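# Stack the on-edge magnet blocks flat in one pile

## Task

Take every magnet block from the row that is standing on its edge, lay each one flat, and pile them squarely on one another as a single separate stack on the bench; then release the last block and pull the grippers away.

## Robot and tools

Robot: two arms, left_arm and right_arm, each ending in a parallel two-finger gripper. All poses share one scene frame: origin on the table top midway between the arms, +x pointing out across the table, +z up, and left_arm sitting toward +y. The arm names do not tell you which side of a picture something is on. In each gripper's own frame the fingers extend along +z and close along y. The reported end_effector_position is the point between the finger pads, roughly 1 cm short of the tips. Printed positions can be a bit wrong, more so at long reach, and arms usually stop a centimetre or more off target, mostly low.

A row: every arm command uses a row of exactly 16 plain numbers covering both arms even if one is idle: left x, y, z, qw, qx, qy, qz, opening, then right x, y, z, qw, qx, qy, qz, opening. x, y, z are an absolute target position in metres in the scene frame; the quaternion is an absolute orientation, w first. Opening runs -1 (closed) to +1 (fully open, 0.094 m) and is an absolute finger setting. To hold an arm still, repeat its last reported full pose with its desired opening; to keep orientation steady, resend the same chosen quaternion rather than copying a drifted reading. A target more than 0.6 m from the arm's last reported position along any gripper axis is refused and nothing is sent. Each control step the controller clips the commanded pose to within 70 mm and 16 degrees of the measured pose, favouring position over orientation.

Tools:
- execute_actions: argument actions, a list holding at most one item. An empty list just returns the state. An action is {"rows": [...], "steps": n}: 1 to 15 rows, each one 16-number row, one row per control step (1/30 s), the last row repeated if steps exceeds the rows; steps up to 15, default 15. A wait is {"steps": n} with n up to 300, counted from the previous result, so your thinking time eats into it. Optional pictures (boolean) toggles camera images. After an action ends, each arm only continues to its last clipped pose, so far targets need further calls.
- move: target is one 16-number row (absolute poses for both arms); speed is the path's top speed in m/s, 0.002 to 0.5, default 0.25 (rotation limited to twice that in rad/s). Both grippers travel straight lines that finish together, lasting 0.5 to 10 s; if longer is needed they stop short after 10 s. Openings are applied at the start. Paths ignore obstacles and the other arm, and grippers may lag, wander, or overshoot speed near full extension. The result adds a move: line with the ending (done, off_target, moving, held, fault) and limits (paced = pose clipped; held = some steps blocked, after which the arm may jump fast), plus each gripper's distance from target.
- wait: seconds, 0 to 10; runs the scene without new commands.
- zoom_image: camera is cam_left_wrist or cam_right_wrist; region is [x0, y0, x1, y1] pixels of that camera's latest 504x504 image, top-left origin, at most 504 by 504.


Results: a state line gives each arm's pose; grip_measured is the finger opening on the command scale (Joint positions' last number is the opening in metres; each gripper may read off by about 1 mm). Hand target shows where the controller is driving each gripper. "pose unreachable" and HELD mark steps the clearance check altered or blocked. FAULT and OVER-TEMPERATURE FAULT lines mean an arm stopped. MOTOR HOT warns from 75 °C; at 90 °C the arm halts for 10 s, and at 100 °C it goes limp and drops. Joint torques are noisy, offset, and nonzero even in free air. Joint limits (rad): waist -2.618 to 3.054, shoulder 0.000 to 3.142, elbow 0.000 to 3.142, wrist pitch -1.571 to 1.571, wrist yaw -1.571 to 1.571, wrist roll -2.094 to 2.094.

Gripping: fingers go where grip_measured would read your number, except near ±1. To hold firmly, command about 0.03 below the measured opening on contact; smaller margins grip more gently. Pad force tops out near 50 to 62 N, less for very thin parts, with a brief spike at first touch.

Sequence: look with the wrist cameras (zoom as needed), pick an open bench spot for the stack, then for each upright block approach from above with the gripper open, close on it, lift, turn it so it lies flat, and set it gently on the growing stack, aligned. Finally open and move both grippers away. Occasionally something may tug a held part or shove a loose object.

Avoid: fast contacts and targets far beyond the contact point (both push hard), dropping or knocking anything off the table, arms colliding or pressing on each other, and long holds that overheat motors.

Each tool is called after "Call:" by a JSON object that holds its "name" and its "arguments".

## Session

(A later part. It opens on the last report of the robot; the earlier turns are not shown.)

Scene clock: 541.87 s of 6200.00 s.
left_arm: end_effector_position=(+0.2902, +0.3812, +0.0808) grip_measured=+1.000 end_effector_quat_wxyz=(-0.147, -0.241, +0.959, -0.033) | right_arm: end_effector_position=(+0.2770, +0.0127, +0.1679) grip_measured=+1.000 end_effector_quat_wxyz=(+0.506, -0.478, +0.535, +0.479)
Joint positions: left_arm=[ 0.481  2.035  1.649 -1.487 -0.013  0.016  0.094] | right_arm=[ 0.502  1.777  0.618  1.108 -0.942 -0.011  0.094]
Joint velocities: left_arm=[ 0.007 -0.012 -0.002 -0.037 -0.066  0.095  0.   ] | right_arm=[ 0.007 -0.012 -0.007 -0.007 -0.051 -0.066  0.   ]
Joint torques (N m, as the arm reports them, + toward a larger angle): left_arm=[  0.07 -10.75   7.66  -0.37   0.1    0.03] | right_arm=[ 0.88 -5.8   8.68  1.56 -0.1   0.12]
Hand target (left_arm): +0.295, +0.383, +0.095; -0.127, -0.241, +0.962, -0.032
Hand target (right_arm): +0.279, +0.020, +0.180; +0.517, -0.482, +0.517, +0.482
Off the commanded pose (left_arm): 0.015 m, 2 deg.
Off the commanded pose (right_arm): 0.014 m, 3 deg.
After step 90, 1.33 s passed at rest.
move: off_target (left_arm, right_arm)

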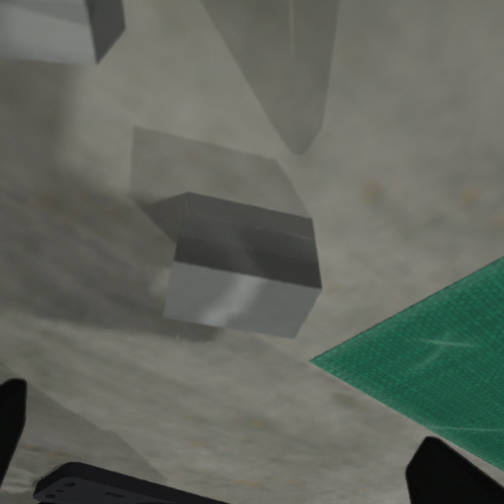

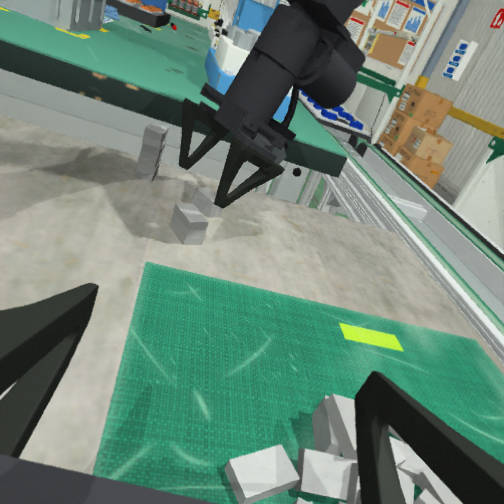

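Call:
{"name": "zoom_image", "arguments": {"camera": "cam_right_wrist", "region": [140,150,260,260]}}

Region (140, 150, 260, 260) of cam_right_wrist's 504x504 image, scaled by 4.200, with more detail than that image has; it fills the top 462 rows of this view, and the rest is white.

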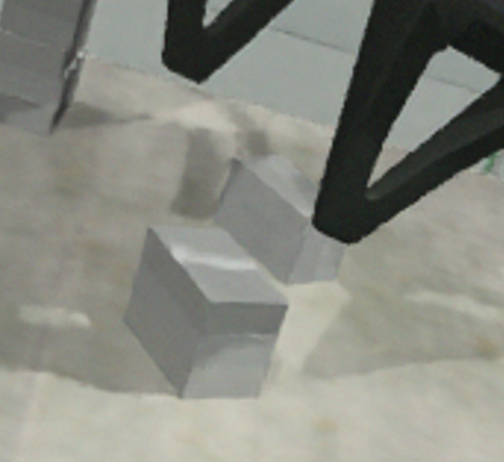

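Call:
{"name": "move", "arguments": {"target": [0.325,0.484,0.10,0,-0.3297,0.9441,0,1,0.28,0.02,0.18,0.5172,-0.4822,0.5172,0.4822,1], "speed": 0.2}}

Scene clock: 580.27 s of 6200.00 s.
left_arm: end_effector_position=(+0.3152, +0.4750, +0.0912) grip_measured=+1.000 end_effector_quat_wxyz=(-0.026, -0.330, +0.944, -0.007) | right_arm: end_effector_position=(+0.2770, +0.0127, +0.1679) grip_measured=+1.000 end_effector_quat_wxyz=(+0.506, -0.478, +0.535, +0.479)
Joint positions: left_arm=[ 0.666  2.084  1.806 -1.347 -0.005  0.022  0.094] | right_arm=[ 0.502  1.777  0.618  1.108 -0.942 -0.011  0.094]
Joint velocities: left_arm=[-0.017 -0.017 -0.002 -0.007 -0.007 -0.037  0.   ] | right_arm=[ 0.007 -0.007 -0.022  0.007  0.022 -0.007  0.   ]
Joint torques (N m, as the arm reports them, + toward a larger angle): left_arm=[ 0.47 -9.6   8.37  0.34  0.09  0.01] | right_arm=[ 0.76 -5.81  8.66  1.57 -0.06  0.1 ]
Hand target (left_arm): +0.324, +0.483, +0.099; -0.000, -0.332, +0.943, -0.003
Hand target (right_arm): +0.279, +0.020, +0.180; +0.517, -0.482, +0.517, +0.482
Off the commanded pose (left_arm): 0.016 m, 3 deg.
Off the commanded pose (right_arm): 0.014 m, 3 deg.
After step 90, 34.07 s passed at rest.
move: off_target (left_arm, right_arm)

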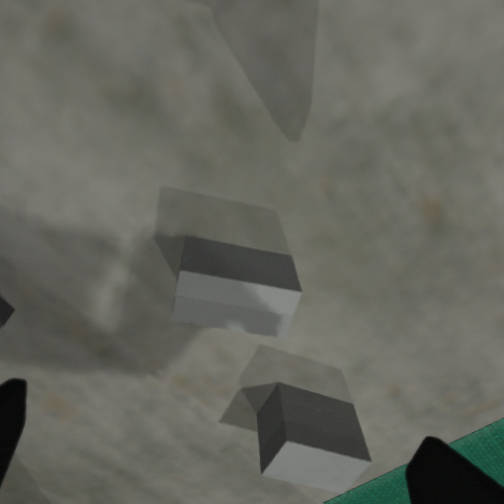

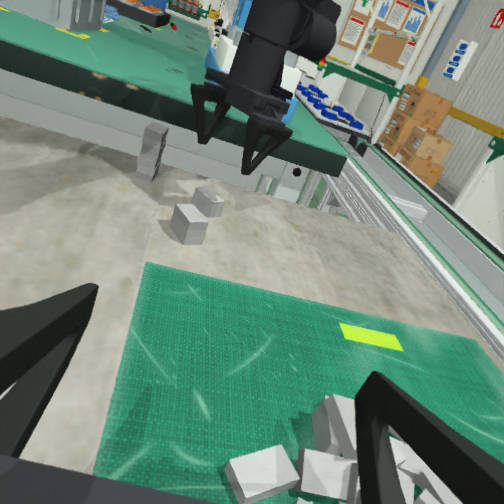

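Call:
{"name": "move", "arguments": {"target": [0.330,0.490,0.045,0,-0.3297,0.9441,0,0.6,0.28,0.02,0.18,0.5172,-0.4822,0.5172,0.4822,1], "speed": 0.06}}

Scene clock: 614.80 s of 6200.00 s.
left_arm: end_effector_position=(+0.3275, +0.4851, +0.0426) grip_measured=+0.602 end_effector_quat_wxyz=(-0.013, -0.330, +0.944, -0.003) | right_arm: end_effector_position=(+0.2770, +0.0127, +0.1679) grip_measured=+1.000 end_effector_quat_wxyz=(+0.506, -0.478, +0.535, +0.479)
Joint positions: left_arm=[ 0.666  2.144  1.707 -1.159 -0.004  0.023  0.075] | right_arm=[ 0.502  1.777  0.618  1.108 -0.942 -0.011  0.094]
Joint velocities: left_arm=[-0.007 -0.007 -0.002  0.007 -0.007 -0.022 -0.   ] | right_arm=[-0.017 -0.002 -0.002 -0.037  0.022 -0.037  0.   ]
Joint torques (N m, as the arm reports them, + toward a larger angle): left_arm=[  0.63 -10.35   5.73   0.35   0.03   0.04] | right_arm=[ 0.65 -5.77  8.68  1.56 -0.07  0.08]
Hand target (left_arm): +0.330, +0.490, +0.045; +0.000, -0.330, +0.944, -0.000
Hand target (right_arm): +0.279, +0.020, +0.180; +0.517, -0.482, +0.517, +0.482
Off the commanded pose (left_arm): 0.006 m, 1 deg.
Off the commanded pose (right_arm): 0.014 m, 3 deg.
After step 90, 30.20 s passed at rest.
move: off_target (right_arm)

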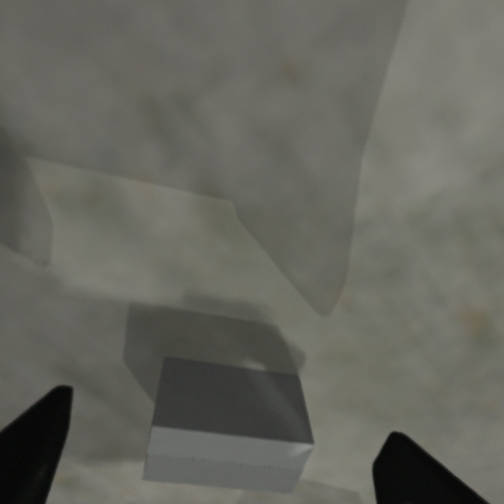

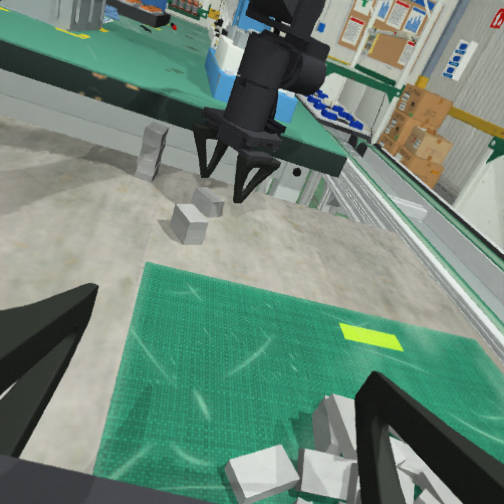

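Call:
{"name": "zoom_image", "arguments": {"camera": "cam_right_wrist", "region": [160,150,280,250]}}

Region (160, 150, 280, 250) of cam_right_wrist's 504x504 image, scaled by 4.200, with more detail than that image has.

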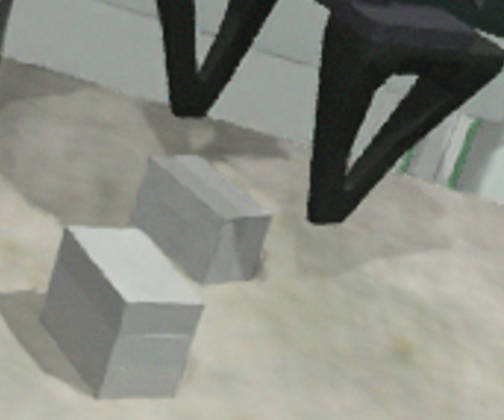

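Call:
{"name": "move", "arguments": {"target": [0.311,0.4785,0.047,0,-0.3297,0.9441,0,0.6,0.28,0.02,0.18,0.5172,-0.4822,0.5172,0.4822,1], "speed": 0.03}}

Scene clock: 633.13 s of 6200.00 s.
left_arm: end_effector_position=(+0.3093, +0.4699, +0.0358) grip_measured=+0.602 end_effector_quat_wxyz=(-0.025, -0.326, +0.945, -0.008) | right_arm: end_effector_position=(+0.2770, +0.0127, +0.1679) grip_measured=+1.000 end_effector_quat_wxyz=(+0.506, -0.478, +0.535, +0.479)
Joint positions: left_arm=[ 0.666  2.085  1.585 -1.124 -0.004  0.032  0.075] | right_arm=[ 0.502  1.777  0.618  1.108 -0.942 -0.011  0.094]
Joint velocities: left_arm=[-0.002  0.007  0.012  0.051  0.007 -0.007  0.   ] | right_arm=[ 0.012 -0.022 -0.017 -0.037 -0.007  0.037  0.   ]
Joint torques (N m, as the arm reports them, + toward a larger angle): left_arm=[  1.45 -12.05   5.42   0.33   0.04   0.04] | right_arm=[ 0.81 -5.81  8.63  1.57 -0.09  0.13]
Hand target (left_arm): +0.311, +0.478, +0.047; -0.000, -0.330, +0.944, +0.000
Hand target (right_arm): +0.279, +0.020, +0.180; +0.517, -0.482, +0.517, +0.482
Off the commanded pose (left_arm): 0.014 m, 3 deg.
Off the commanded pose (right_arm): 0.014 m, 3 deg.
After step 90, 14.37 s passed at rest.
move: off_target (left_arm, right_arm)

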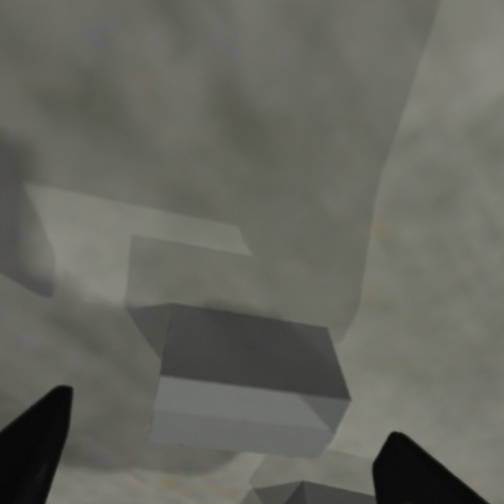

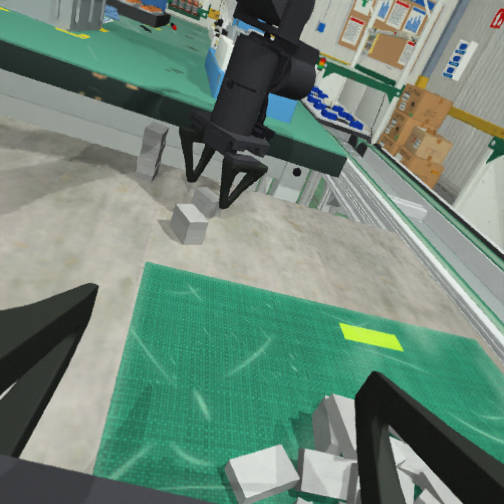

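Call:
{"name": "move", "arguments": {"target": [0.324,0.482,0.045,0,-0.3297,0.9441,0,0.6,0.28,0.02,0.18,0.5172,-0.4822,0.5172,0.4822,1], "speed": 0.02}}

Scene clock: 647.97 s of 6200.00 s.
left_arm: end_effector_position=(+0.3158, +0.4754, +0.0376) grip_measured=+0.602 end_effector_quat_wxyz=(-0.017, -0.326, +0.945, -0.004) | right_arm: end_effector_position=(+0.2770, +0.0127, +0.1679) grip_measured=+1.000 end_effector_quat_wxyz=(+0.506, -0.478, +0.535, +0.479)
Joint positions: left_arm=[ 0.666  2.098  1.614 -1.121 -0.004  0.031  0.075] | right_arm=[ 0.502  1.777  0.618  1.108 -0.942 -0.011  0.094]
Joint velocities: left_arm=[-0.017  0.002 -0.012 -0.022 -0.007  0.022  0.   ] | right_arm=[ 0.002  0.012  0.022 -0.007 -0.007  0.022  0.   ]
Joint torques (N m, as the arm reports them, + toward a larger angle): left_arm=[-0.01 -9.5   8.21  0.21  0.04 -0.06] | right_arm=[ 0.75 -5.79  8.67  1.56 -0.1   0.11]
Hand target (left_arm): +0.324, +0.482, +0.045; +0.000, -0.330, +0.944, -0.000
Hand target (right_arm): +0.279, +0.020, +0.180; +0.517, -0.482, +0.517, +0.482
Off the commanded pose (left_arm): 0.013 m, 2 deg.
Off the commanded pose (right_arm): 0.014 m, 3 deg.
After step 90, 10.33 s passed at rest.
move: off_target (left_arm, right_arm)

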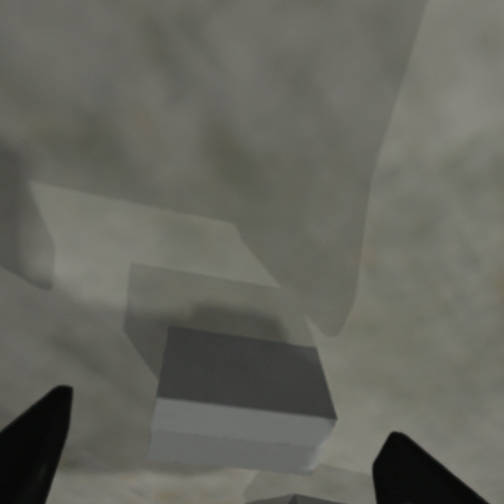

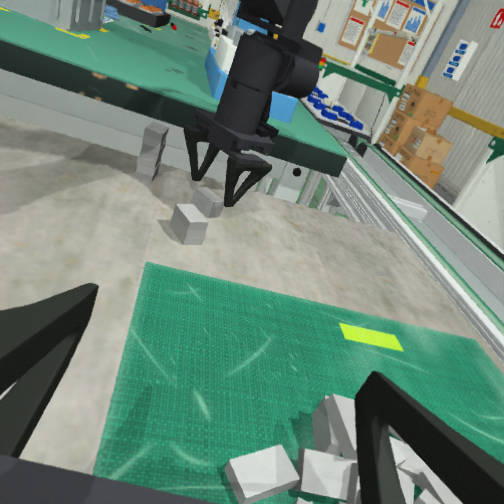

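Call:
{"name": "move", "arguments": {"target": [0.325,0.483,0.030,0,-0.3297,0.9441,0,0.6,0.28,0.02,0.18,0.5172,-0.4822,0.5172,0.4822,1], "speed": 0.02}}

Scene clock: 652.33 s of 6200.00 s.
left_arm: end_effector_position=(+0.3207, +0.4795, +0.0288) grip_measured=+0.602 end_effector_quat_wxyz=(-0.012, -0.326, +0.945, -0.002) | right_arm: end_effector_position=(+0.2770, +0.0127, +0.1679) grip_measured=+1.000 end_effector_quat_wxyz=(+0.506, -0.478, +0.535, +0.479)
Joint positions: left_arm=[ 0.666  2.121  1.614 -1.088 -0.004  0.031  0.075] | right_arm=[ 0.502  1.777  0.618  1.108 -0.942 -0.011  0.094]
Joint velocities: left_arm=[ 0.002 -0.022  0.007 -0.066 -0.007 -0.022  0.   ] | right_arm=[-0.002  0.002  0.012 -0.007 -0.081 -0.007  0.   ]
Joint torques (N m, as the arm reports them, + toward a larger angle): left_arm=[ 0.03 -9.81  5.79  0.38  0.06 -0.09] | right_arm=[ 0.85 -5.83  8.7   1.54 -0.09  0.1 ]
Hand target (left_arm): +0.325, +0.483, +0.030; -0.000, -0.330, +0.944, -0.000
Hand target (right_arm): +0.279, +0.020, +0.180; +0.517, -0.482, +0.517, +0.482
Off the commanded pose (left_arm): 0.006 m, 1 deg.
Off the commanded pose (right_arm): 0.014 m, 3 deg.
After step 90, 0.03 s passed at rest.
move: off_target (right_arm)

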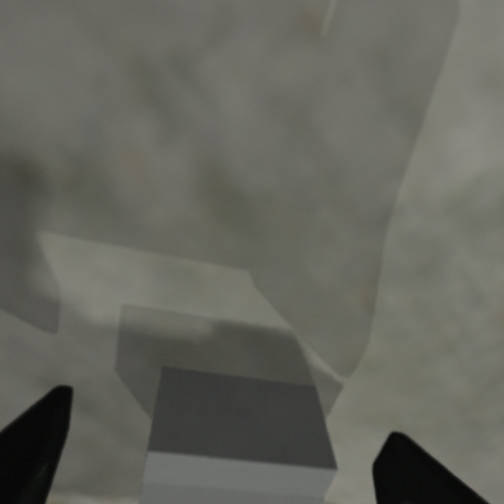

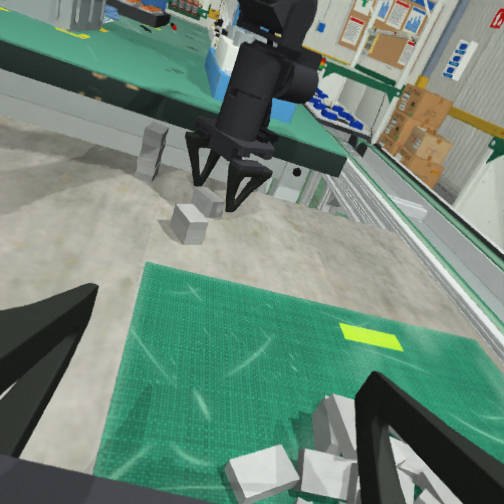

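Call:
{"name": "zoom_image", "arguments": {"camera": "cam_right_wrist", "region": [160,150,280,250]}}

Region (160, 150, 280, 250) of cam_right_wrist's 504x504 image, scaled by 4.200, with more detail than that image has.

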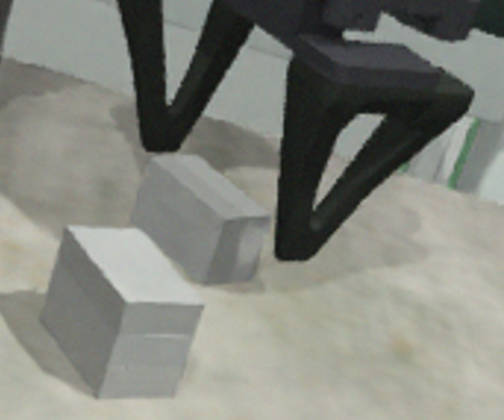

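Call:
{"name": "move", "arguments": {"target": [0.312,0.472,0.034,0,-0.3297,0.9441,0,0.6,0.28,0.02,0.18,0.5172,-0.4822,0.5172,0.4822,1], "speed": 0.015}}

Scene clock: 668.40 s of 6200.00 s.
left_arm: end_effector_position=(+0.3065, +0.4676, +0.0221) grip_measured=+0.602 end_effector_quat_wxyz=(-0.025, -0.326, +0.945, -0.008) | right_arm: end_effector_position=(+0.2770, +0.0127, +0.1679) grip_measured=+1.000 end_effector_quat_wxyz=(+0.506, -0.478, +0.535, +0.479)
Joint positions: left_arm=[ 0.666  2.086  1.531 -1.068 -0.004  0.031  0.075] | right_arm=[ 0.502  1.777  0.618  1.108 -0.942 -0.011  0.094]
Joint velocities: left_arm=[-0.007 -0.027 -0.017  0.037 -0.007  0.051  0.001] | right_arm=[-0.007  0.017 -0.007 -0.007  0.037  0.051  0.   ]
Joint torques (N m, as the arm reports them, + toward a larger angle): left_arm=[  0.04 -12.13   5.34   0.31   0.03  -0.1 ] | right_arm=[ 0.74 -5.76  8.65  1.57 -0.09  0.12]
Hand target (left_arm): +0.312, +0.472, +0.034; -0.000, -0.330, +0.944, -0.000
Hand target (right_arm): +0.279, +0.020, +0.180; +0.517, -0.482, +0.517, +0.482
Off the commanded pose (left_arm): 0.014 m, 3 deg.
Off the commanded pose (right_arm): 0.014 m, 3 deg.
After step 90, 11.37 s passed at rest.
move: off_target (left_arm, right_arm)

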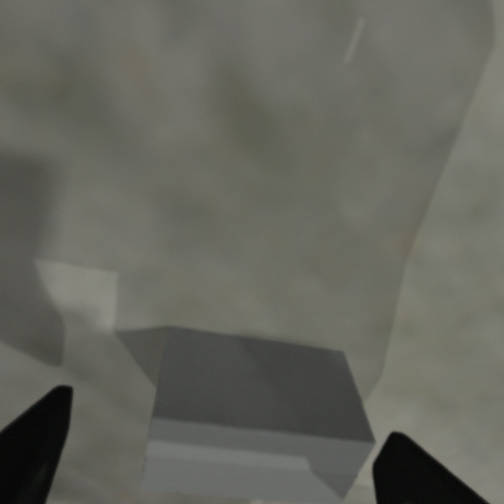

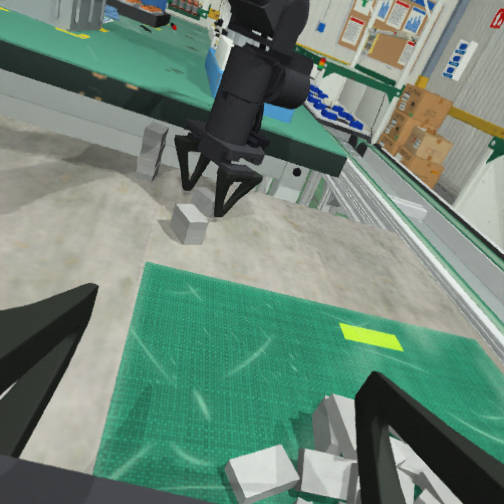

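Call:
{"name": "move", "arguments": {"target": [0.3175,0.4765,0.030,0,-0.3297,0.9441,0,0.6,0.28,0.02,0.18,0.5172,-0.4822,0.5172,0.4822,1], "speed": 0.015}}

Scene clock: 680.87 s of 6200.00 s.
left_arm: end_effector_position=(+0.3071, +0.4680, +0.0221) grip_measured=+0.602 end_effector_quat_wxyz=(-0.024, -0.326, +0.945, -0.007) | right_arm: end_effector_position=(+0.2770, +0.0127, +0.1679) grip_measured=+1.000 end_effector_quat_wxyz=(+0.506, -0.478, +0.535, +0.479)
Joint positions: left_arm=[ 0.666  2.086  1.531 -1.065 -0.004  0.031  0.075] | right_arm=[ 0.502  1.777  0.618  1.108 -0.942 -0.011  0.094]
Joint velocities: left_arm=[-0.002  0.007  0.007 -0.022 -0.051 -0.051 -0.   ] | right_arm=[-0.007  0.002  0.007 -0.007  0.022  0.007  0.   ]
Joint torques (N m, as the arm reports them, + toward a larger angle): left_arm=[ 0.05 -9.79  7.65  0.31  0.05 -0.1 ] | right_arm=[ 0.78 -5.72  8.66  1.55 -0.1   0.1 ]
Hand target (left_arm): +0.317, +0.476, +0.030; -0.000, -0.330, +0.944, -0.000
Hand target (right_arm): +0.279, +0.020, +0.180; +0.517, -0.482, +0.517, +0.482
Off the commanded pose (left_arm): 0.016 m, 3 deg.
Off the commanded pose (right_arm): 0.014 m, 3 deg.
After step 90, 7.53 s passed at rest.
move: off_target (left_arm, right_arm)

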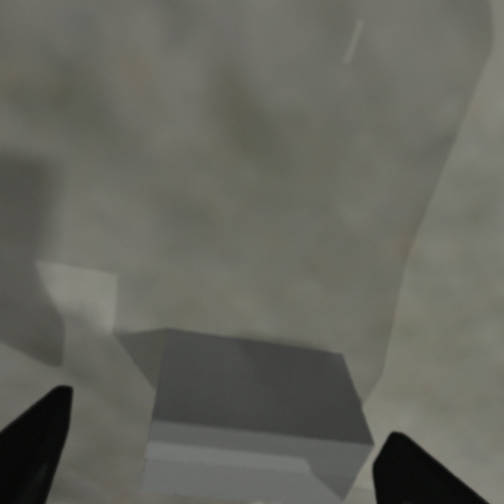

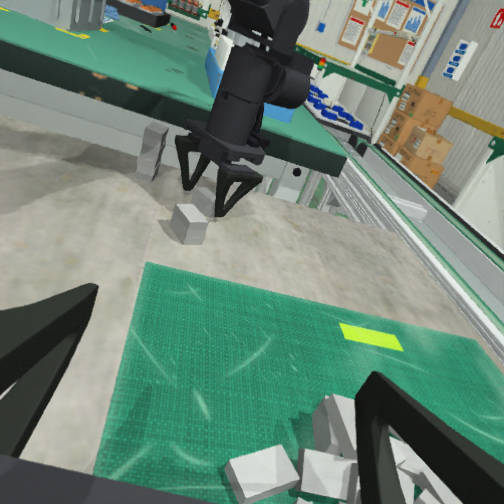

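Call:
{"name": "move", "arguments": {"target": [0.3215,0.480,0.031,0,-0.3297,0.9441,0,0.6,0.28,0.02,0.18,0.5172,-0.4822,0.5172,0.4822,1], "speed": 0.01}}

Scene clock: 685.80 s of 6200.00 s.
left_arm: end_effector_position=(+0.3130, +0.4730, +0.0243) grip_measured=+0.602 end_effector_quat_wxyz=(-0.016, -0.326, +0.945, -0.004) | right_arm: end_effector_position=(+0.2770, +0.0127, +0.1679) grip_measured=+1.000 end_effector_quat_wxyz=(+0.506, -0.478, +0.535, +0.479)
Joint positions: left_arm=[ 0.666  2.097  1.558 -1.065 -0.004  0.031  0.075] | right_arm=[ 0.502  1.777  0.618  1.108 -0.942 -0.011  0.094]
Joint velocities: left_arm=[-0.002  0.007 -0.002  0.007 -0.051 -0.022 -0.   ] | right_arm=[ 0.037  0.007 -0.012 -0.037  0.037  0.037  0.   ]
Joint torques (N m, as the arm reports them, + toward a larger angle): left_arm=[ 0.02 -9.16  8.22  0.24  0.05 -0.08] | right_arm=[ 0.77 -5.82  8.69  1.58 -0.07  0.12]
Hand target (left_arm): +0.321, +0.480, +0.031; +0.000, -0.330, +0.944, -0.000
Hand target (right_arm): +0.279, +0.020, +0.180; +0.517, -0.482, +0.517, +0.482
Off the commanded pose (left_arm): 0.013 m, 2 deg.
Off the commanded pose (right_arm): 0.014 m, 3 deg.
move: off_target (left_arm, right_arm)

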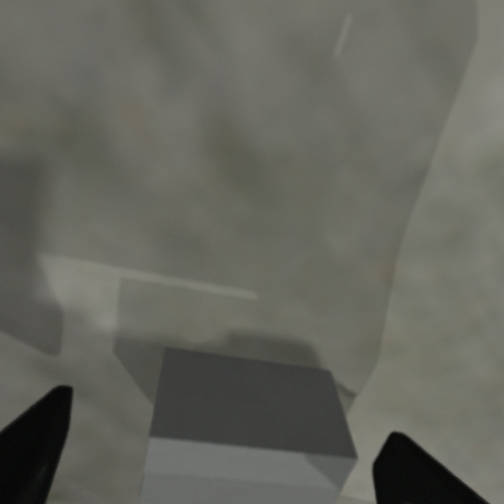

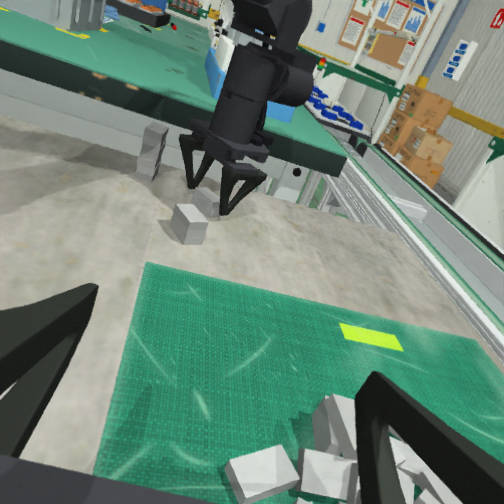

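Call:
{"name": "execute_actions", "arguments": {"actions": [{"rows": [[0.3215,0.480,0.031,0,-0.3297,0.9441,0,0.45,0.28,0.02,0.18,0.5172,-0.4822,0.5172,0.4822,1],[0.3215,0.480,0.031,0,-0.3297,0.9441,0,0.32,0.28,0.02,0.18,0.5172,-0.4822,0.5172,0.4822,1],[0.3215,0.480,0.031,0,-0.3297,0.9441,0,0.22,0.28,0.02,0.18,0.5172,-0.4822,0.5172,0.4822,1],[0.3215,0.480,0.031,0,-0.3297,0.9441,0,0.14,0.28,0.02,0.18,0.5172,-0.4822,0.5172,0.4822,1],[0.3215,0.480,0.031,0,-0.3297,0.9441,0,0.08,0.28,0.02,0.18,0.5172,-0.4822,0.5172,0.4822,1],[0.3215,0.480,0.031,0,-0.3297,0.9441,0,0.03,0.28,0.02,0.18,0.5172,-0.4822,0.5172,0.4822,1],[0.3215,0.480,0.031,0,-0.3297,0.9441,0,-0.01,0.28,0.02,0.18,0.5172,-0.4822,0.5172,0.4822,1],[0.3215,0.480,0.031,0,-0.3297,0.9441,0,-0.04,0.28,0.02,0.18,0.5172,-0.4822,0.5172,0.4822,1],[0.3215,0.480,0.031,0,-0.3297,0.9441,0,-0.07,0.28,0.02,0.18,0.5172,-0.4822,0.5172,0.4822,1],[0.3215,0.480,0.031,0,-0.3297,0.9441,0,-0.09,0.28,0.02,0.18,0.5172,-0.4822,0.5172,0.4822,1],[0.3215,0.480,0.031,0,-0.3297,0.9441,0,-0.11,0.28,0.02,0.18,0.5172,-0.4822,0.5172,0.4822,1],[0.3215,0.480,0.031,0,-0.3297,0.9441,0,-0.13,0.28,0.02,0.18,0.5172,-0.4822,0.5172,0.4822,1],[0.3215,0.480,0.031,0,-0.3297,0.9441,0,-0.145,0.28,0.02,0.18,0.5172,-0.4822,0.5172,0.4822,1]], "steps": 15}]}}

Scene clock: 692.77 s of 6200.00 s.
left_arm: end_effector_position=(+0.3133, +0.4726, +0.0243) grip_measured=-0.105 end_effector_quat_wxyz=(-0.016, -0.326, +0.945, -0.005) | right_arm: end_effector_position=(+0.2770, +0.0127, +0.1679) grip_measured=+1.000 end_effector_quat_wxyz=(+0.506, -0.478, +0.535, +0.479)
Joint positions: left_arm=[ 0.666  2.097  1.558 -1.065 -0.001  0.031  0.042] | right_arm=[ 0.502  1.777  0.618  1.108 -0.942 -0.011  0.094]
Joint velocities: left_arm=[ 0.002 -0.002 -0.007  0.007  0.066 -0.022 -0.001] | right_arm=[-0.007  0.007  0.007 -0.037 -0.037 -0.007  0.   ]
Joint torques (N m, as the arm reports them, + toward a larger angle): left_arm=[ 0.07 -9.22  8.32  0.23  0.02 -0.07] | right_arm=[ 0.73 -5.82  8.61  1.57 -0.1   0.11]
Hand target (left_arm): +0.321, +0.480, +0.031; +0.000, -0.330, +0.944, -0.000
Hand target (right_arm): +0.279, +0.020, +0.180; +0.517, -0.482, +0.517, +0.482
Off the commanded pose (left_arm): 0.013 m, 2 deg.
Off the commanded pose (right_arm): 0.014 m, 3 deg.
Steps of this call (steps 1 to 90: nothing new was sent; then 3.47 s passed at rest; steps 91 to 105: all 15 steps of this action). Readings (end_effector_position):
91: left_arm (+0.3130, +0.4730, +0.0243) | right_arm (+0.2770, +0.0127, +0.1679)
92: left_arm (+0.3130, +0.4730, +0.0243) | right_arm (+0.2770, +0.0127, +0.1679)
94: left_arm (+0.3130, +0.4730, +0.0243) | right_arm (+0.2770, +0.0127, +0.1679)
98: left_arm (+0.3131, +0.4729, +0.0243) | right_arm (+0.2770, +0.0127, +0.1679)
105: the state above

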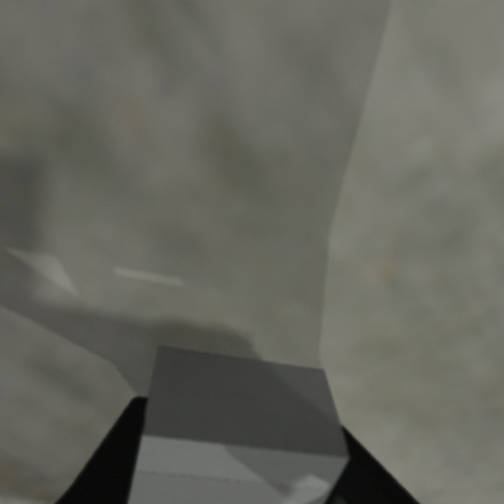

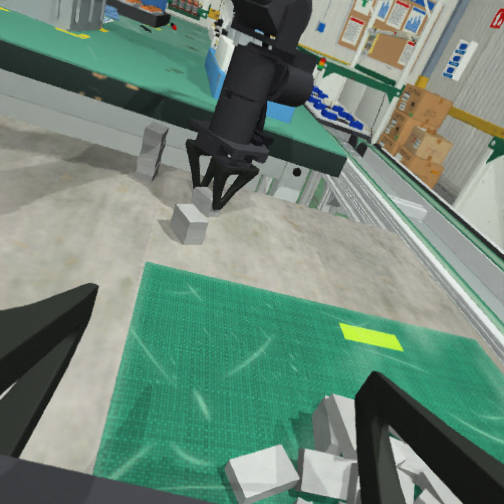

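Call:
{"name": "move", "arguments": {"target": [0.318,0.477,0.075,0,-0.3297,0.9441,0,-0.145,0.28,0.02,0.18,0.5172,-0.4822,0.5172,0.4822,1], "speed": 0.08}}

Call:
{"name": "move", "arguments": {"target": [0.312,0.533,0.07,0,-0.3827,0.9239,0,-0.145,0.28,0.02,0.18,0.5172,-0.4822,0.5172,0.4822,1], "speed": 0.08}}

Scene clock: 705.07 s of 6200.00 s.
left_arm: end_effector_position=(+0.3110, +0.4707, +0.0525) grip_measured=-0.105 end_effector_quat_wxyz=(-0.028, -0.326, +0.945, -0.010) | right_arm: end_effector_position=(+0.2770, +0.0127, +0.1679) grip_measured=+1.000 end_effector_quat_wxyz=(+0.506, -0.478, +0.535, +0.479)
Joint positions: left_arm=[ 0.666  2.084  1.652 -1.199 -0.001  0.031  0.042] | right_arm=[ 0.502  1.777  0.618  1.108 -0.942 -0.011  0.094]
Joint velocities: left_arm=[-0.002  0.027 -0.002  0.066  0.007 -0.007 -0.002] | right_arm=[ 0.017  0.012 -0.017  0.007 -0.022 -0.007  0.   ]
Joint torques (N m, as the arm reports them, + toward a larger angle): left_arm=[  0.07 -12.47   8.6    0.03   0.02  -0.1 ] | right_arm=[ 0.81 -5.84  8.66  1.56 -0.06  0.12]
Hand target (left_arm): +0.317, +0.477, +0.075; +0.000, -0.330, +0.944, -0.000
Hand target (right_arm): +0.279, +0.020, +0.180; +0.517, -0.482, +0.517, +0.482
Off the commanded pose (left_arm): 0.024 m, 3 deg.
Off the commanded pose (right_arm): 0.014 m, 3 deg.
After step 90, 8.10 s passed at rest.
move: off_target (left_arm, right_arm)

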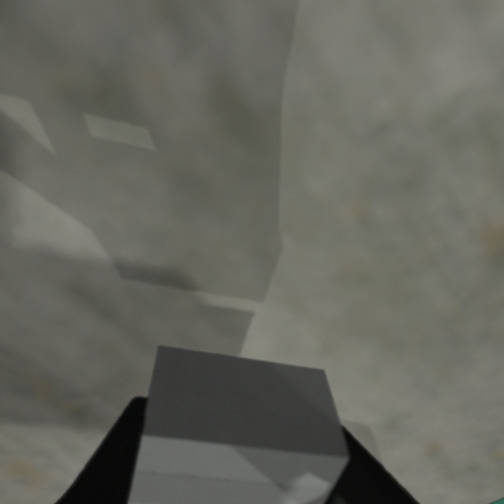

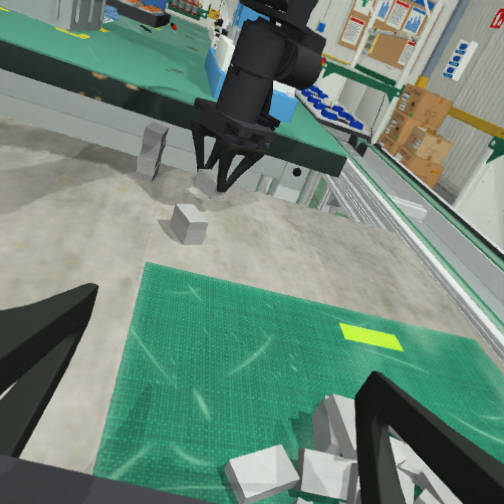

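Scene clock: 706.40 s of 6200.00 s.
left_arm: end_effector_position=(+0.3080, +0.5251, +0.0561) grip_measured=-0.105 end_effector_quat_wxyz=(-0.017, -0.376, +0.926, -0.007) | right_arm: end_effector_position=(+0.2770, +0.0127, +0.1679) grip_measured=+1.000 end_effector_quat_wxyz=(+0.506, -0.478, +0.535, +0.479)
Joint positions: left_arm=[ 0.771  2.202  1.853 -1.259 -0.001  0.028  0.042] | right_arm=[ 0.502  1.777  0.618  1.108 -0.942 -0.011  0.094]
Joint velocities: left_arm=[-0.007 -0.012 -0.007 -0.007 -0.022  0.051 -0.   ] | right_arm=[-0.012  0.007 -0.012 -0.007  0.007  0.051  0.   ]
Joint torques (N m, as the arm reports them, + toward a larger angle): left_arm=[  0.51 -11.25   8.97   0.09   0.02  -0.1 ] | right_arm=[ 0.82 -5.76  8.64  1.58 -0.09  0.1 ]
Hand target (left_arm): +0.311, +0.532, +0.070; +0.000, -0.383, +0.924, -0.001
Hand target (right_arm): +0.279, +0.020, +0.180; +0.517, -0.482, +0.517, +0.482
Off the commanded pose (left_arm): 0.017 m, 2 deg.
Off the commanded pose (right_arm): 0.014 m, 3 deg.
move: off_target (left_arm, right_arm)

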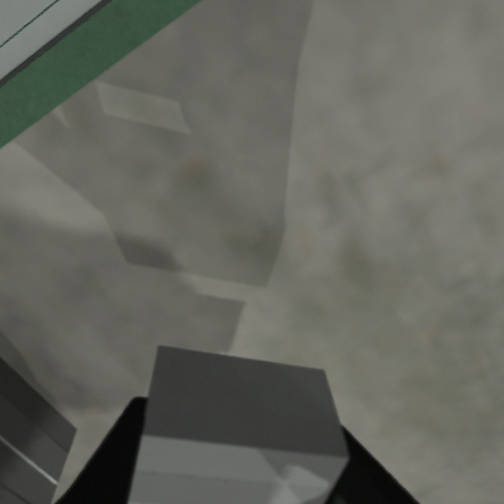

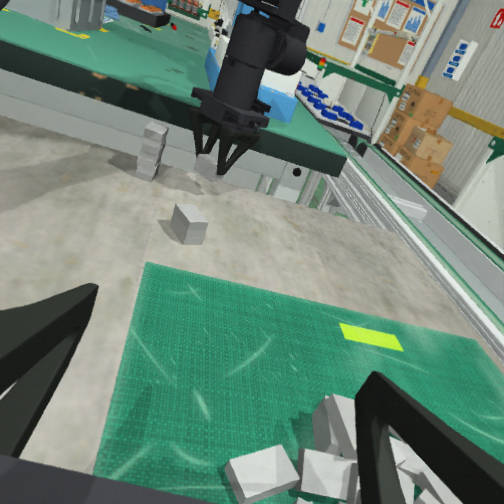

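Call:
{"name": "move", "arguments": {"target": [0.312,0.533,0.036,0,-0.3827,0.9239,0,-0.145,0.28,0.02,0.18,0.5172,-0.4822,0.5172,0.4822,1], "speed": 0.025}}

Scene clock: 716.73 s of 6200.00 s.
left_arm: end_effector_position=(+0.3097, +0.5268, +0.0323) grip_measured=-0.105 end_effector_quat_wxyz=(-0.014, -0.377, +0.926, -0.005) | right_arm: end_effector_position=(+0.2770, +0.0127, +0.1679) grip_measured=+1.000 end_effector_quat_wxyz=(+0.506, -0.478, +0.535, +0.479)
Joint positions: left_arm=[ 0.771  2.219  1.786 -1.167 -0.001  0.028  0.042] | right_arm=[ 0.502  1.777  0.618  1.108 -0.942 -0.011  0.094]
Joint velocities: left_arm=[-0.022 -0.007 -0.002 -0.022  0.022  0.095 -0.   ] | right_arm=[ 0.012  0.012  0.002 -0.007 -0.11   0.037  0.   ]
Joint torques (N m, as the arm reports them, + toward a larger angle): left_arm=[  0.57 -11.01   5.99   0.34   0.01  -0.1 ] | right_arm=[ 0.82 -5.77  8.72  1.56 -0.1   0.1 ]
Hand target (left_arm): +0.312, +0.533, +0.036; -0.000, -0.383, +0.924, -0.000
Hand target (right_arm): +0.279, +0.020, +0.180; +0.517, -0.482, +0.517, +0.482
Off the commanded pose (left_arm): 0.008 m, 2 deg.
Off the commanded pose (right_arm): 0.014 m, 3 deg.
After step 90, 6.10 s passed at rest.
move: off_target (right_arm)

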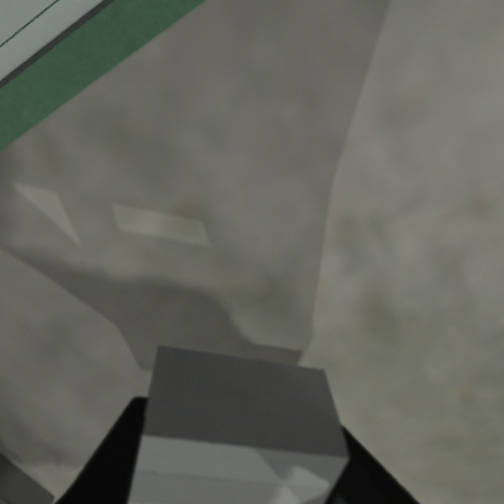

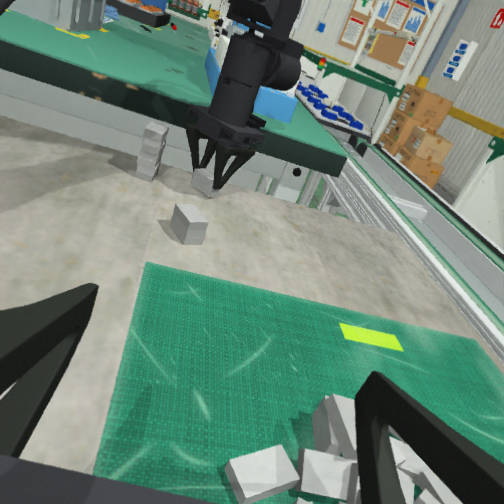

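z=0.0323; lower further slowly.

Call:
{"name": "move", "arguments": {"target": [0.312,0.533,0.027,0,-0.3827,0.9239,0,-0.145,0.28,0.02,0.18,0.5172,-0.4822,0.5172,0.4822,1], "speed": 0.01}}

Scene clock: 722.10 s of 6200.00 s.
left_arm: end_effector_position=(+0.3081, +0.5252, +0.0244) grip_measured=-0.105 end_effector_quat_wxyz=(-0.021, -0.377, +0.926, -0.009) | right_arm: end_effector_position=(+0.2770, +0.0127, +0.1679) grip_measured=+1.000 end_effector_quat_wxyz=(+0.506, -0.478, +0.535, +0.479)
Joint positions: left_arm=[ 0.771  2.234  1.778 -1.161 -0.001  0.027  0.042] | right_arm=[ 0.502  1.777  0.618  1.108 -0.942 -0.011  0.094]
Joint velocities: left_arm=[-0.002 -0.002 -0.007 -0.037 -0.022 -0.037  0.   ] | right_arm=[ 0.012 -0.007  0.007 -0.066 -0.022  0.022  0.   ]
Joint torques (N m, as the arm reports them, + toward a larger angle): left_arm=[  0.57 -11.67   4.69   0.58   0.02  -0.09] | right_arm=[ 0.71 -5.69  8.65  1.56 -0.11  0.1 ]
Hand target (left_arm): +0.312, +0.533, +0.027; -0.000, -0.383, +0.924, -0.000
Hand target (right_arm): +0.279, +0.020, +0.180; +0.517, -0.482, +0.517, +0.482
Off the commanded pose (left_arm): 0.009 m, 3 deg.
Off the commanded pose (right_arm): 0.014 m, 3 deg.
move: off_target (left_arm, right_arm)

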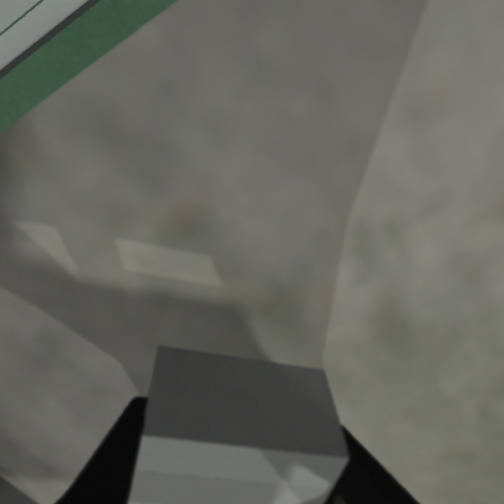

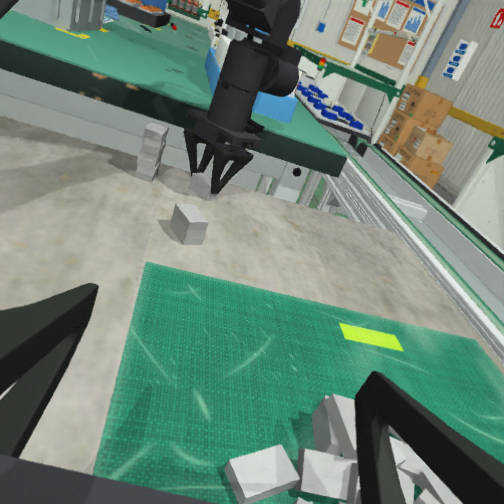

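Call:
{"name": "execute_actions", "arguments": {"actions": [{"rows": [[0.312,0.533,0.027,0,-0.3827,0.9239,0,-0.12,0.28,0.02,0.18,0.5172,-0.4822,0.5172,0.4822,1],[0.312,0.533,0.027,0,-0.3827,0.9239,0,-0.10,0.28,0.02,0.18,0.5172,-0.4822,0.5172,0.4822,1],[0.312,0.533,0.027,0,-0.3827,0.9239,0,-0.08,0.28,0.02,0.18,0.5172,-0.4822,0.5172,0.4822,1],[0.312,0.533,0.027,0,-0.3827,0.9239,0,-0.05,0.28,0.02,0.18,0.5172,-0.4822,0.5172,0.4822,1],[0.312,0.533,0.027,0,-0.3827,0.9239,0,-0.02,0.28,0.02,0.18,0.5172,-0.4822,0.5172,0.4822,1],[0.312,0.533,0.027,0,-0.3827,0.9239,0,0.03,0.28,0.02,0.18,0.5172,-0.4822,0.5172,0.4822,1],[0.312,0.533,0.027,0,-0.3827,0.9239,0,0.08,0.28,0.02,0.18,0.5172,-0.4822,0.5172,0.4822,1],[0.312,0.533,0.027,0,-0.3827,0.9239,0,0.14,0.28,0.02,0.18,0.5172,-0.4822,0.5172,0.4822,1],[0.312,0.533,0.027,0,-0.3827,0.9239,0,0.2,0.28,0.02,0.18,0.5172,-0.4822,0.5172,0.4822,1],[0.312,0.533,0.027,0,-0.3827,0.9239,0,0.3,0.28,0.02,0.18,0.5172,-0.4822,0.5172,0.4822,1]], "steps": 15}]}}

Scene clock: 728.93 s of 6200.00 s.
left_arm: end_effector_position=(+0.3099, +0.5270, +0.0214) grip_measured=+0.298 end_effector_quat_wxyz=(-0.016, -0.377, +0.926, -0.006) | right_arm: end_effector_position=(+0.2770, +0.0127, +0.1679) grip_measured=+1.000 end_effector_quat_wxyz=(+0.506, -0.478, +0.535, +0.479)
Joint positions: left_arm=[ 0.771  2.234  1.766 -1.137 -0.001  0.027  0.061] | right_arm=[ 0.502  1.777  0.618  1.108 -0.942 -0.011  0.094]
Joint velocities: left_arm=[-0.002  0.012 -0.007  0.022 -0.037  0.022  0.   ] | right_arm=[-0.012 -0.002  0.002  0.022  0.022 -0.022  0.   ]
Joint torques (N m, as the arm reports them, + toward a larger angle): left_arm=[  0.6  -11.72   5.5    0.36   0.02  -0.08] | right_arm=[ 0.72 -5.84  8.67  1.57 -0.09  0.12]
Hand target (left_arm): +0.312, +0.533, +0.027; -0.000, -0.383, +0.924, -0.000
Hand target (right_arm): +0.279, +0.020, +0.180; +0.517, -0.482, +0.517, +0.482
Off the commanded pose (left_arm): 0.008 m, 2 deg.
Off the commanded pose (right_arm): 0.014 m, 3 deg.
Steps of this call (steps 1 to 90: nothing new was sent; then 3.33 s passed at rest; steps 91 to 105: all 15 steps of this action). Readings (end_effector_position):
91: left_arm (+0.3081, +0.5252, +0.0244) | right_arm (+0.2770, +0.0127, +0.1679)
92: left_arm (+0.3081, +0.5252, +0.0244) | right_arm (+0.2770, +0.0127, +0.1679)
94: left_arm (+0.3084, +0.5255, +0.0243) | right_arm (+0.2770, +0.0127, +0.1679)
98: left_arm (+0.3090, +0.5261, +0.0219) | right_arm (+0.2770, +0.0127, +0.1679)
105: the state above

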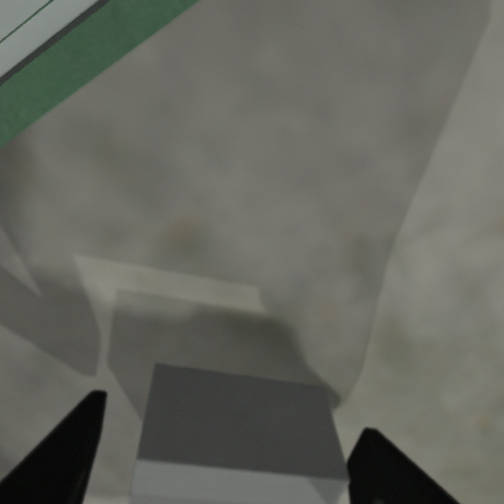

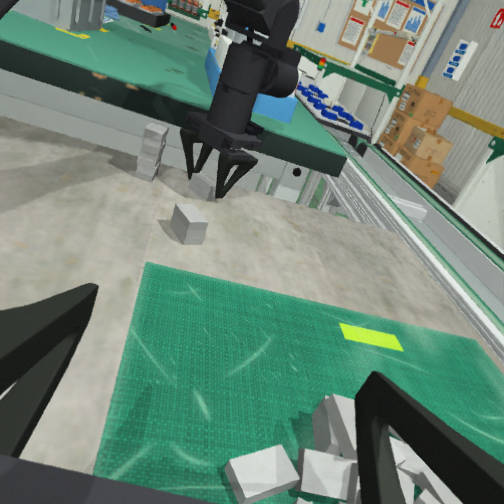

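Call:
{"name": "move", "arguments": {"target": [0.305,0.522,0.10,0,-0.3827,0.9239,0,0.3,0.28,0.02,0.18,0.5172,-0.4822,0.5172,0.4822,1], "speed": 0.15}}

Call:
{"name": "move", "arguments": {"target": [0.300,0.517,0.09,0.5099,-0.3191,0.7704,0.2112,0.3,0.28,0.02,0.18,0.5172,-0.4822,0.5172,0.4822,1], "speed": 0.3}}

Scene clock: 736.80 s of 6200.00 s.
left_arm: end_effector_position=(+0.3019, +0.5188, +0.0861) grip_measured=+0.298 end_effector_quat_wxyz=(-0.016, -0.379, +0.925, -0.006) | right_arm: end_effector_position=(+0.2770, +0.0127, +0.1679) grip_measured=+1.000 end_effector_quat_wxyz=(+0.506, -0.478, +0.535, +0.479)
Joint positions: left_arm=[ 0.771  2.152  1.893 -1.346 -0.001  0.022  0.061] | right_arm=[ 0.502  1.777  0.618  1.108 -0.942 -0.011  0.094]
Joint velocities: left_arm=[ 0.012  0.007 -0.002  0.007 -0.11   0.037 -0.001] | right_arm=[-0.017  0.002 -0.007 -0.051 -0.022  0.037  0.   ]
Joint torques (N m, as the arm reports them, + toward a larger angle): left_arm=[ -0.05 -11.48   8.12   0.09   0.02  -0.08] | right_arm=[ 0.8  -5.76  8.67  1.55 -0.08  0.1 ]
Hand target (left_arm): +0.305, +0.522, +0.100; +0.000, -0.383, +0.924, -0.000
Hand target (right_arm): +0.279, +0.020, +0.180; +0.517, -0.482, +0.517, +0.482
Off the commanded pose (left_arm): 0.015 m, 2 deg.
Off the commanded pose (right_arm): 0.014 m, 3 deg.
After step 90, 3.73 s passed at rest.
move: off_target (left_arm, right_arm)

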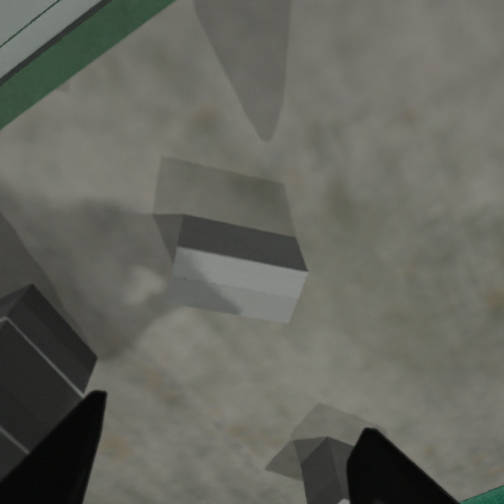

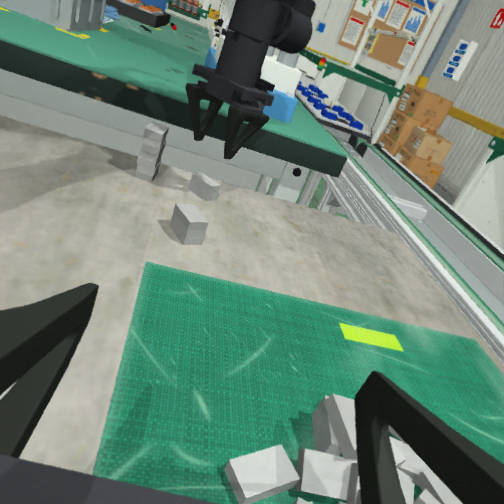

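Scene clock: 739.67 s of 6200.00 s.
left_arm: end_effector_position=(+0.3030, +0.5147, +0.0841) grip_measured=+0.298 end_effector_quat_wxyz=(+0.502, -0.323, +0.776, +0.203) | right_arm: end_effector_position=(+0.2770, +0.0127, +0.1679) grip_measured=+1.000 end_effector_quat_wxyz=(+0.506, -0.478, +0.535, +0.479)
Joint positions: left_arm=[ 0.771  1.573  0.447  0.698  0.019 -0.002  0.061] | right_arm=[ 0.502  1.777  0.618  1.108 -0.942 -0.011  0.094]
Joint velocities: left_arm=[-0.012  0.002  0.002  0.066  0.037 -0.022  0.   ] | right_arm=[ 0.022 -0.012  0.007  0.007 -0.007 -0.066  0.   ]
Joint torques (N m, as the arm reports them, + toward a larger angle): left_arm=[ 1.09 -4.14  5.14  1.88  0.09 -0.07] | right_arm=[ 0.77 -5.79  8.63  1.58 -0.08  0.11]
Hand target (left_arm): +0.302, +0.519, +0.089; +0.512, -0.325, +0.768, +0.206
Hand target (right_arm): +0.279, +0.020, +0.180; +0.517, -0.482, +0.517, +0.482
Off the commanded pose (left_arm): 0.007 m, 2 deg.
Off the commanded pose (right_arm): 0.014 m, 3 deg.
move: off_target (right_arm)

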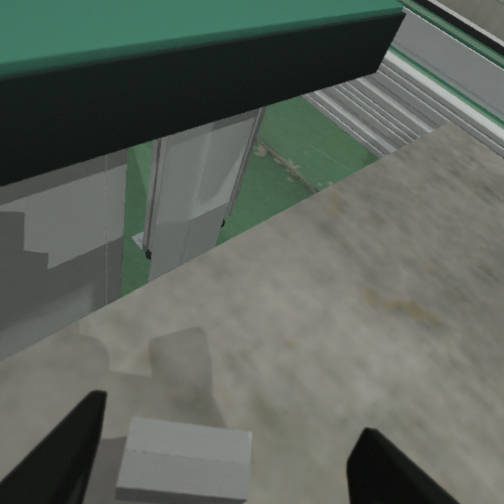

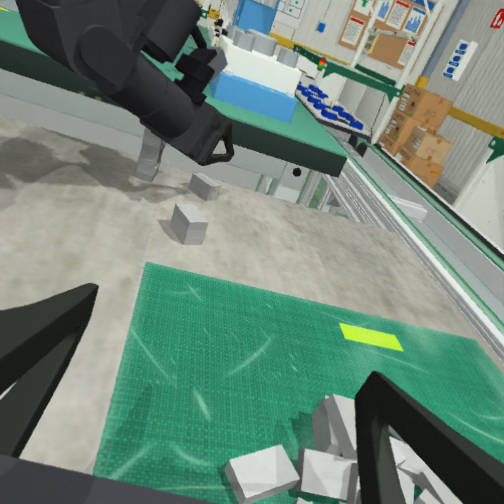

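Call:
{"name": "move", "arguments": {"target": [0.303,0.524,0.042,0.5099,-0.3191,0.7704,0.2112,0.4,0.28,0.02,0.18,0.5172,-0.4822,0.5172,0.4822,1], "speed": 0.05}}

Scene clock: 746.47 s of 6200.00 s.
left_arm: end_effector_position=(+0.3138, +0.5270, +0.0658) grip_measured=+0.398 end_effector_quat_wxyz=(+0.538, -0.299, +0.755, +0.228) | right_arm: end_effector_position=(+0.2770, +0.0127, +0.1679) grip_measured=+1.000 end_effector_quat_wxyz=(+0.506, -0.478, +0.535, +0.479)
Joint positions: left_arm=[0.776 1.814 0.425 1.067 0.026 0.032 0.066] | right_arm=[ 0.502  1.777  0.618  1.108 -0.942 -0.011  0.094]
Joint velocities: left_arm=[ 0.017 -0.007  0.012  0.037 -0.007  0.037 -0.001] | right_arm=[ 0.012  0.007 -0.012 -0.081  0.007 -0.007  0.   ]
Joint torques (N m, as the arm reports them, + toward a larger angle): left_arm=[ 1.36 -3.66  2.55  1.28  0.07 -0.2 ] | right_arm=[ 0.74 -5.78  8.64  1.57 -0.1   0.12]
Hand target (left_arm): +0.302, +0.523, +0.042; +0.510, -0.320, +0.770, +0.211
Hand target (right_arm): +0.279, +0.020, +0.180; +0.517, -0.482, +0.517, +0.482
Off the commanded pose (left_arm): 0.026 m, 5 deg.
Off the commanded pose (right_arm): 0.014 m, 3 deg.
After step 90, 2.60 s passed at rest.
move: off_target (left_arm, right_arm)

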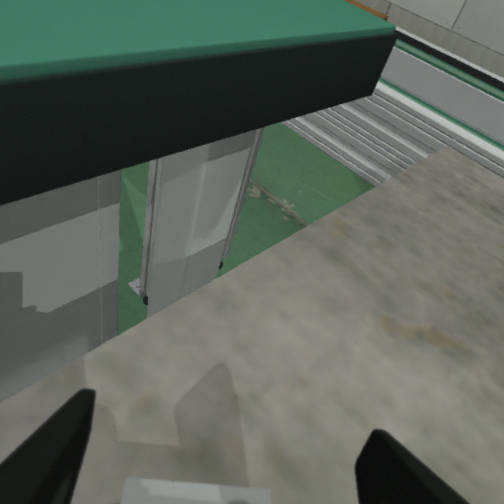

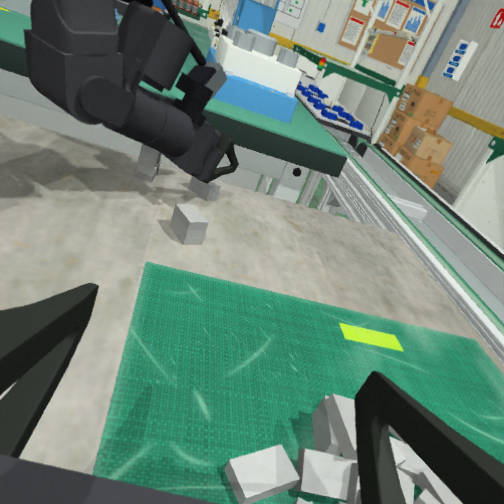

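Call:
{"name": "zoom_image", "arguments": {"camera": "cam_right_wrist", "region": [110,90,270,220]}}

Region (110, 90, 270, 220) of cam_right_wrist's 504x504 image, scaled by 3.150, with more detail than that image has; it fills the top 410 rows of this view, and the rest is white.

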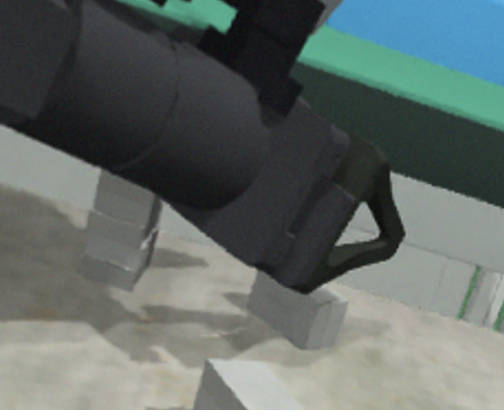

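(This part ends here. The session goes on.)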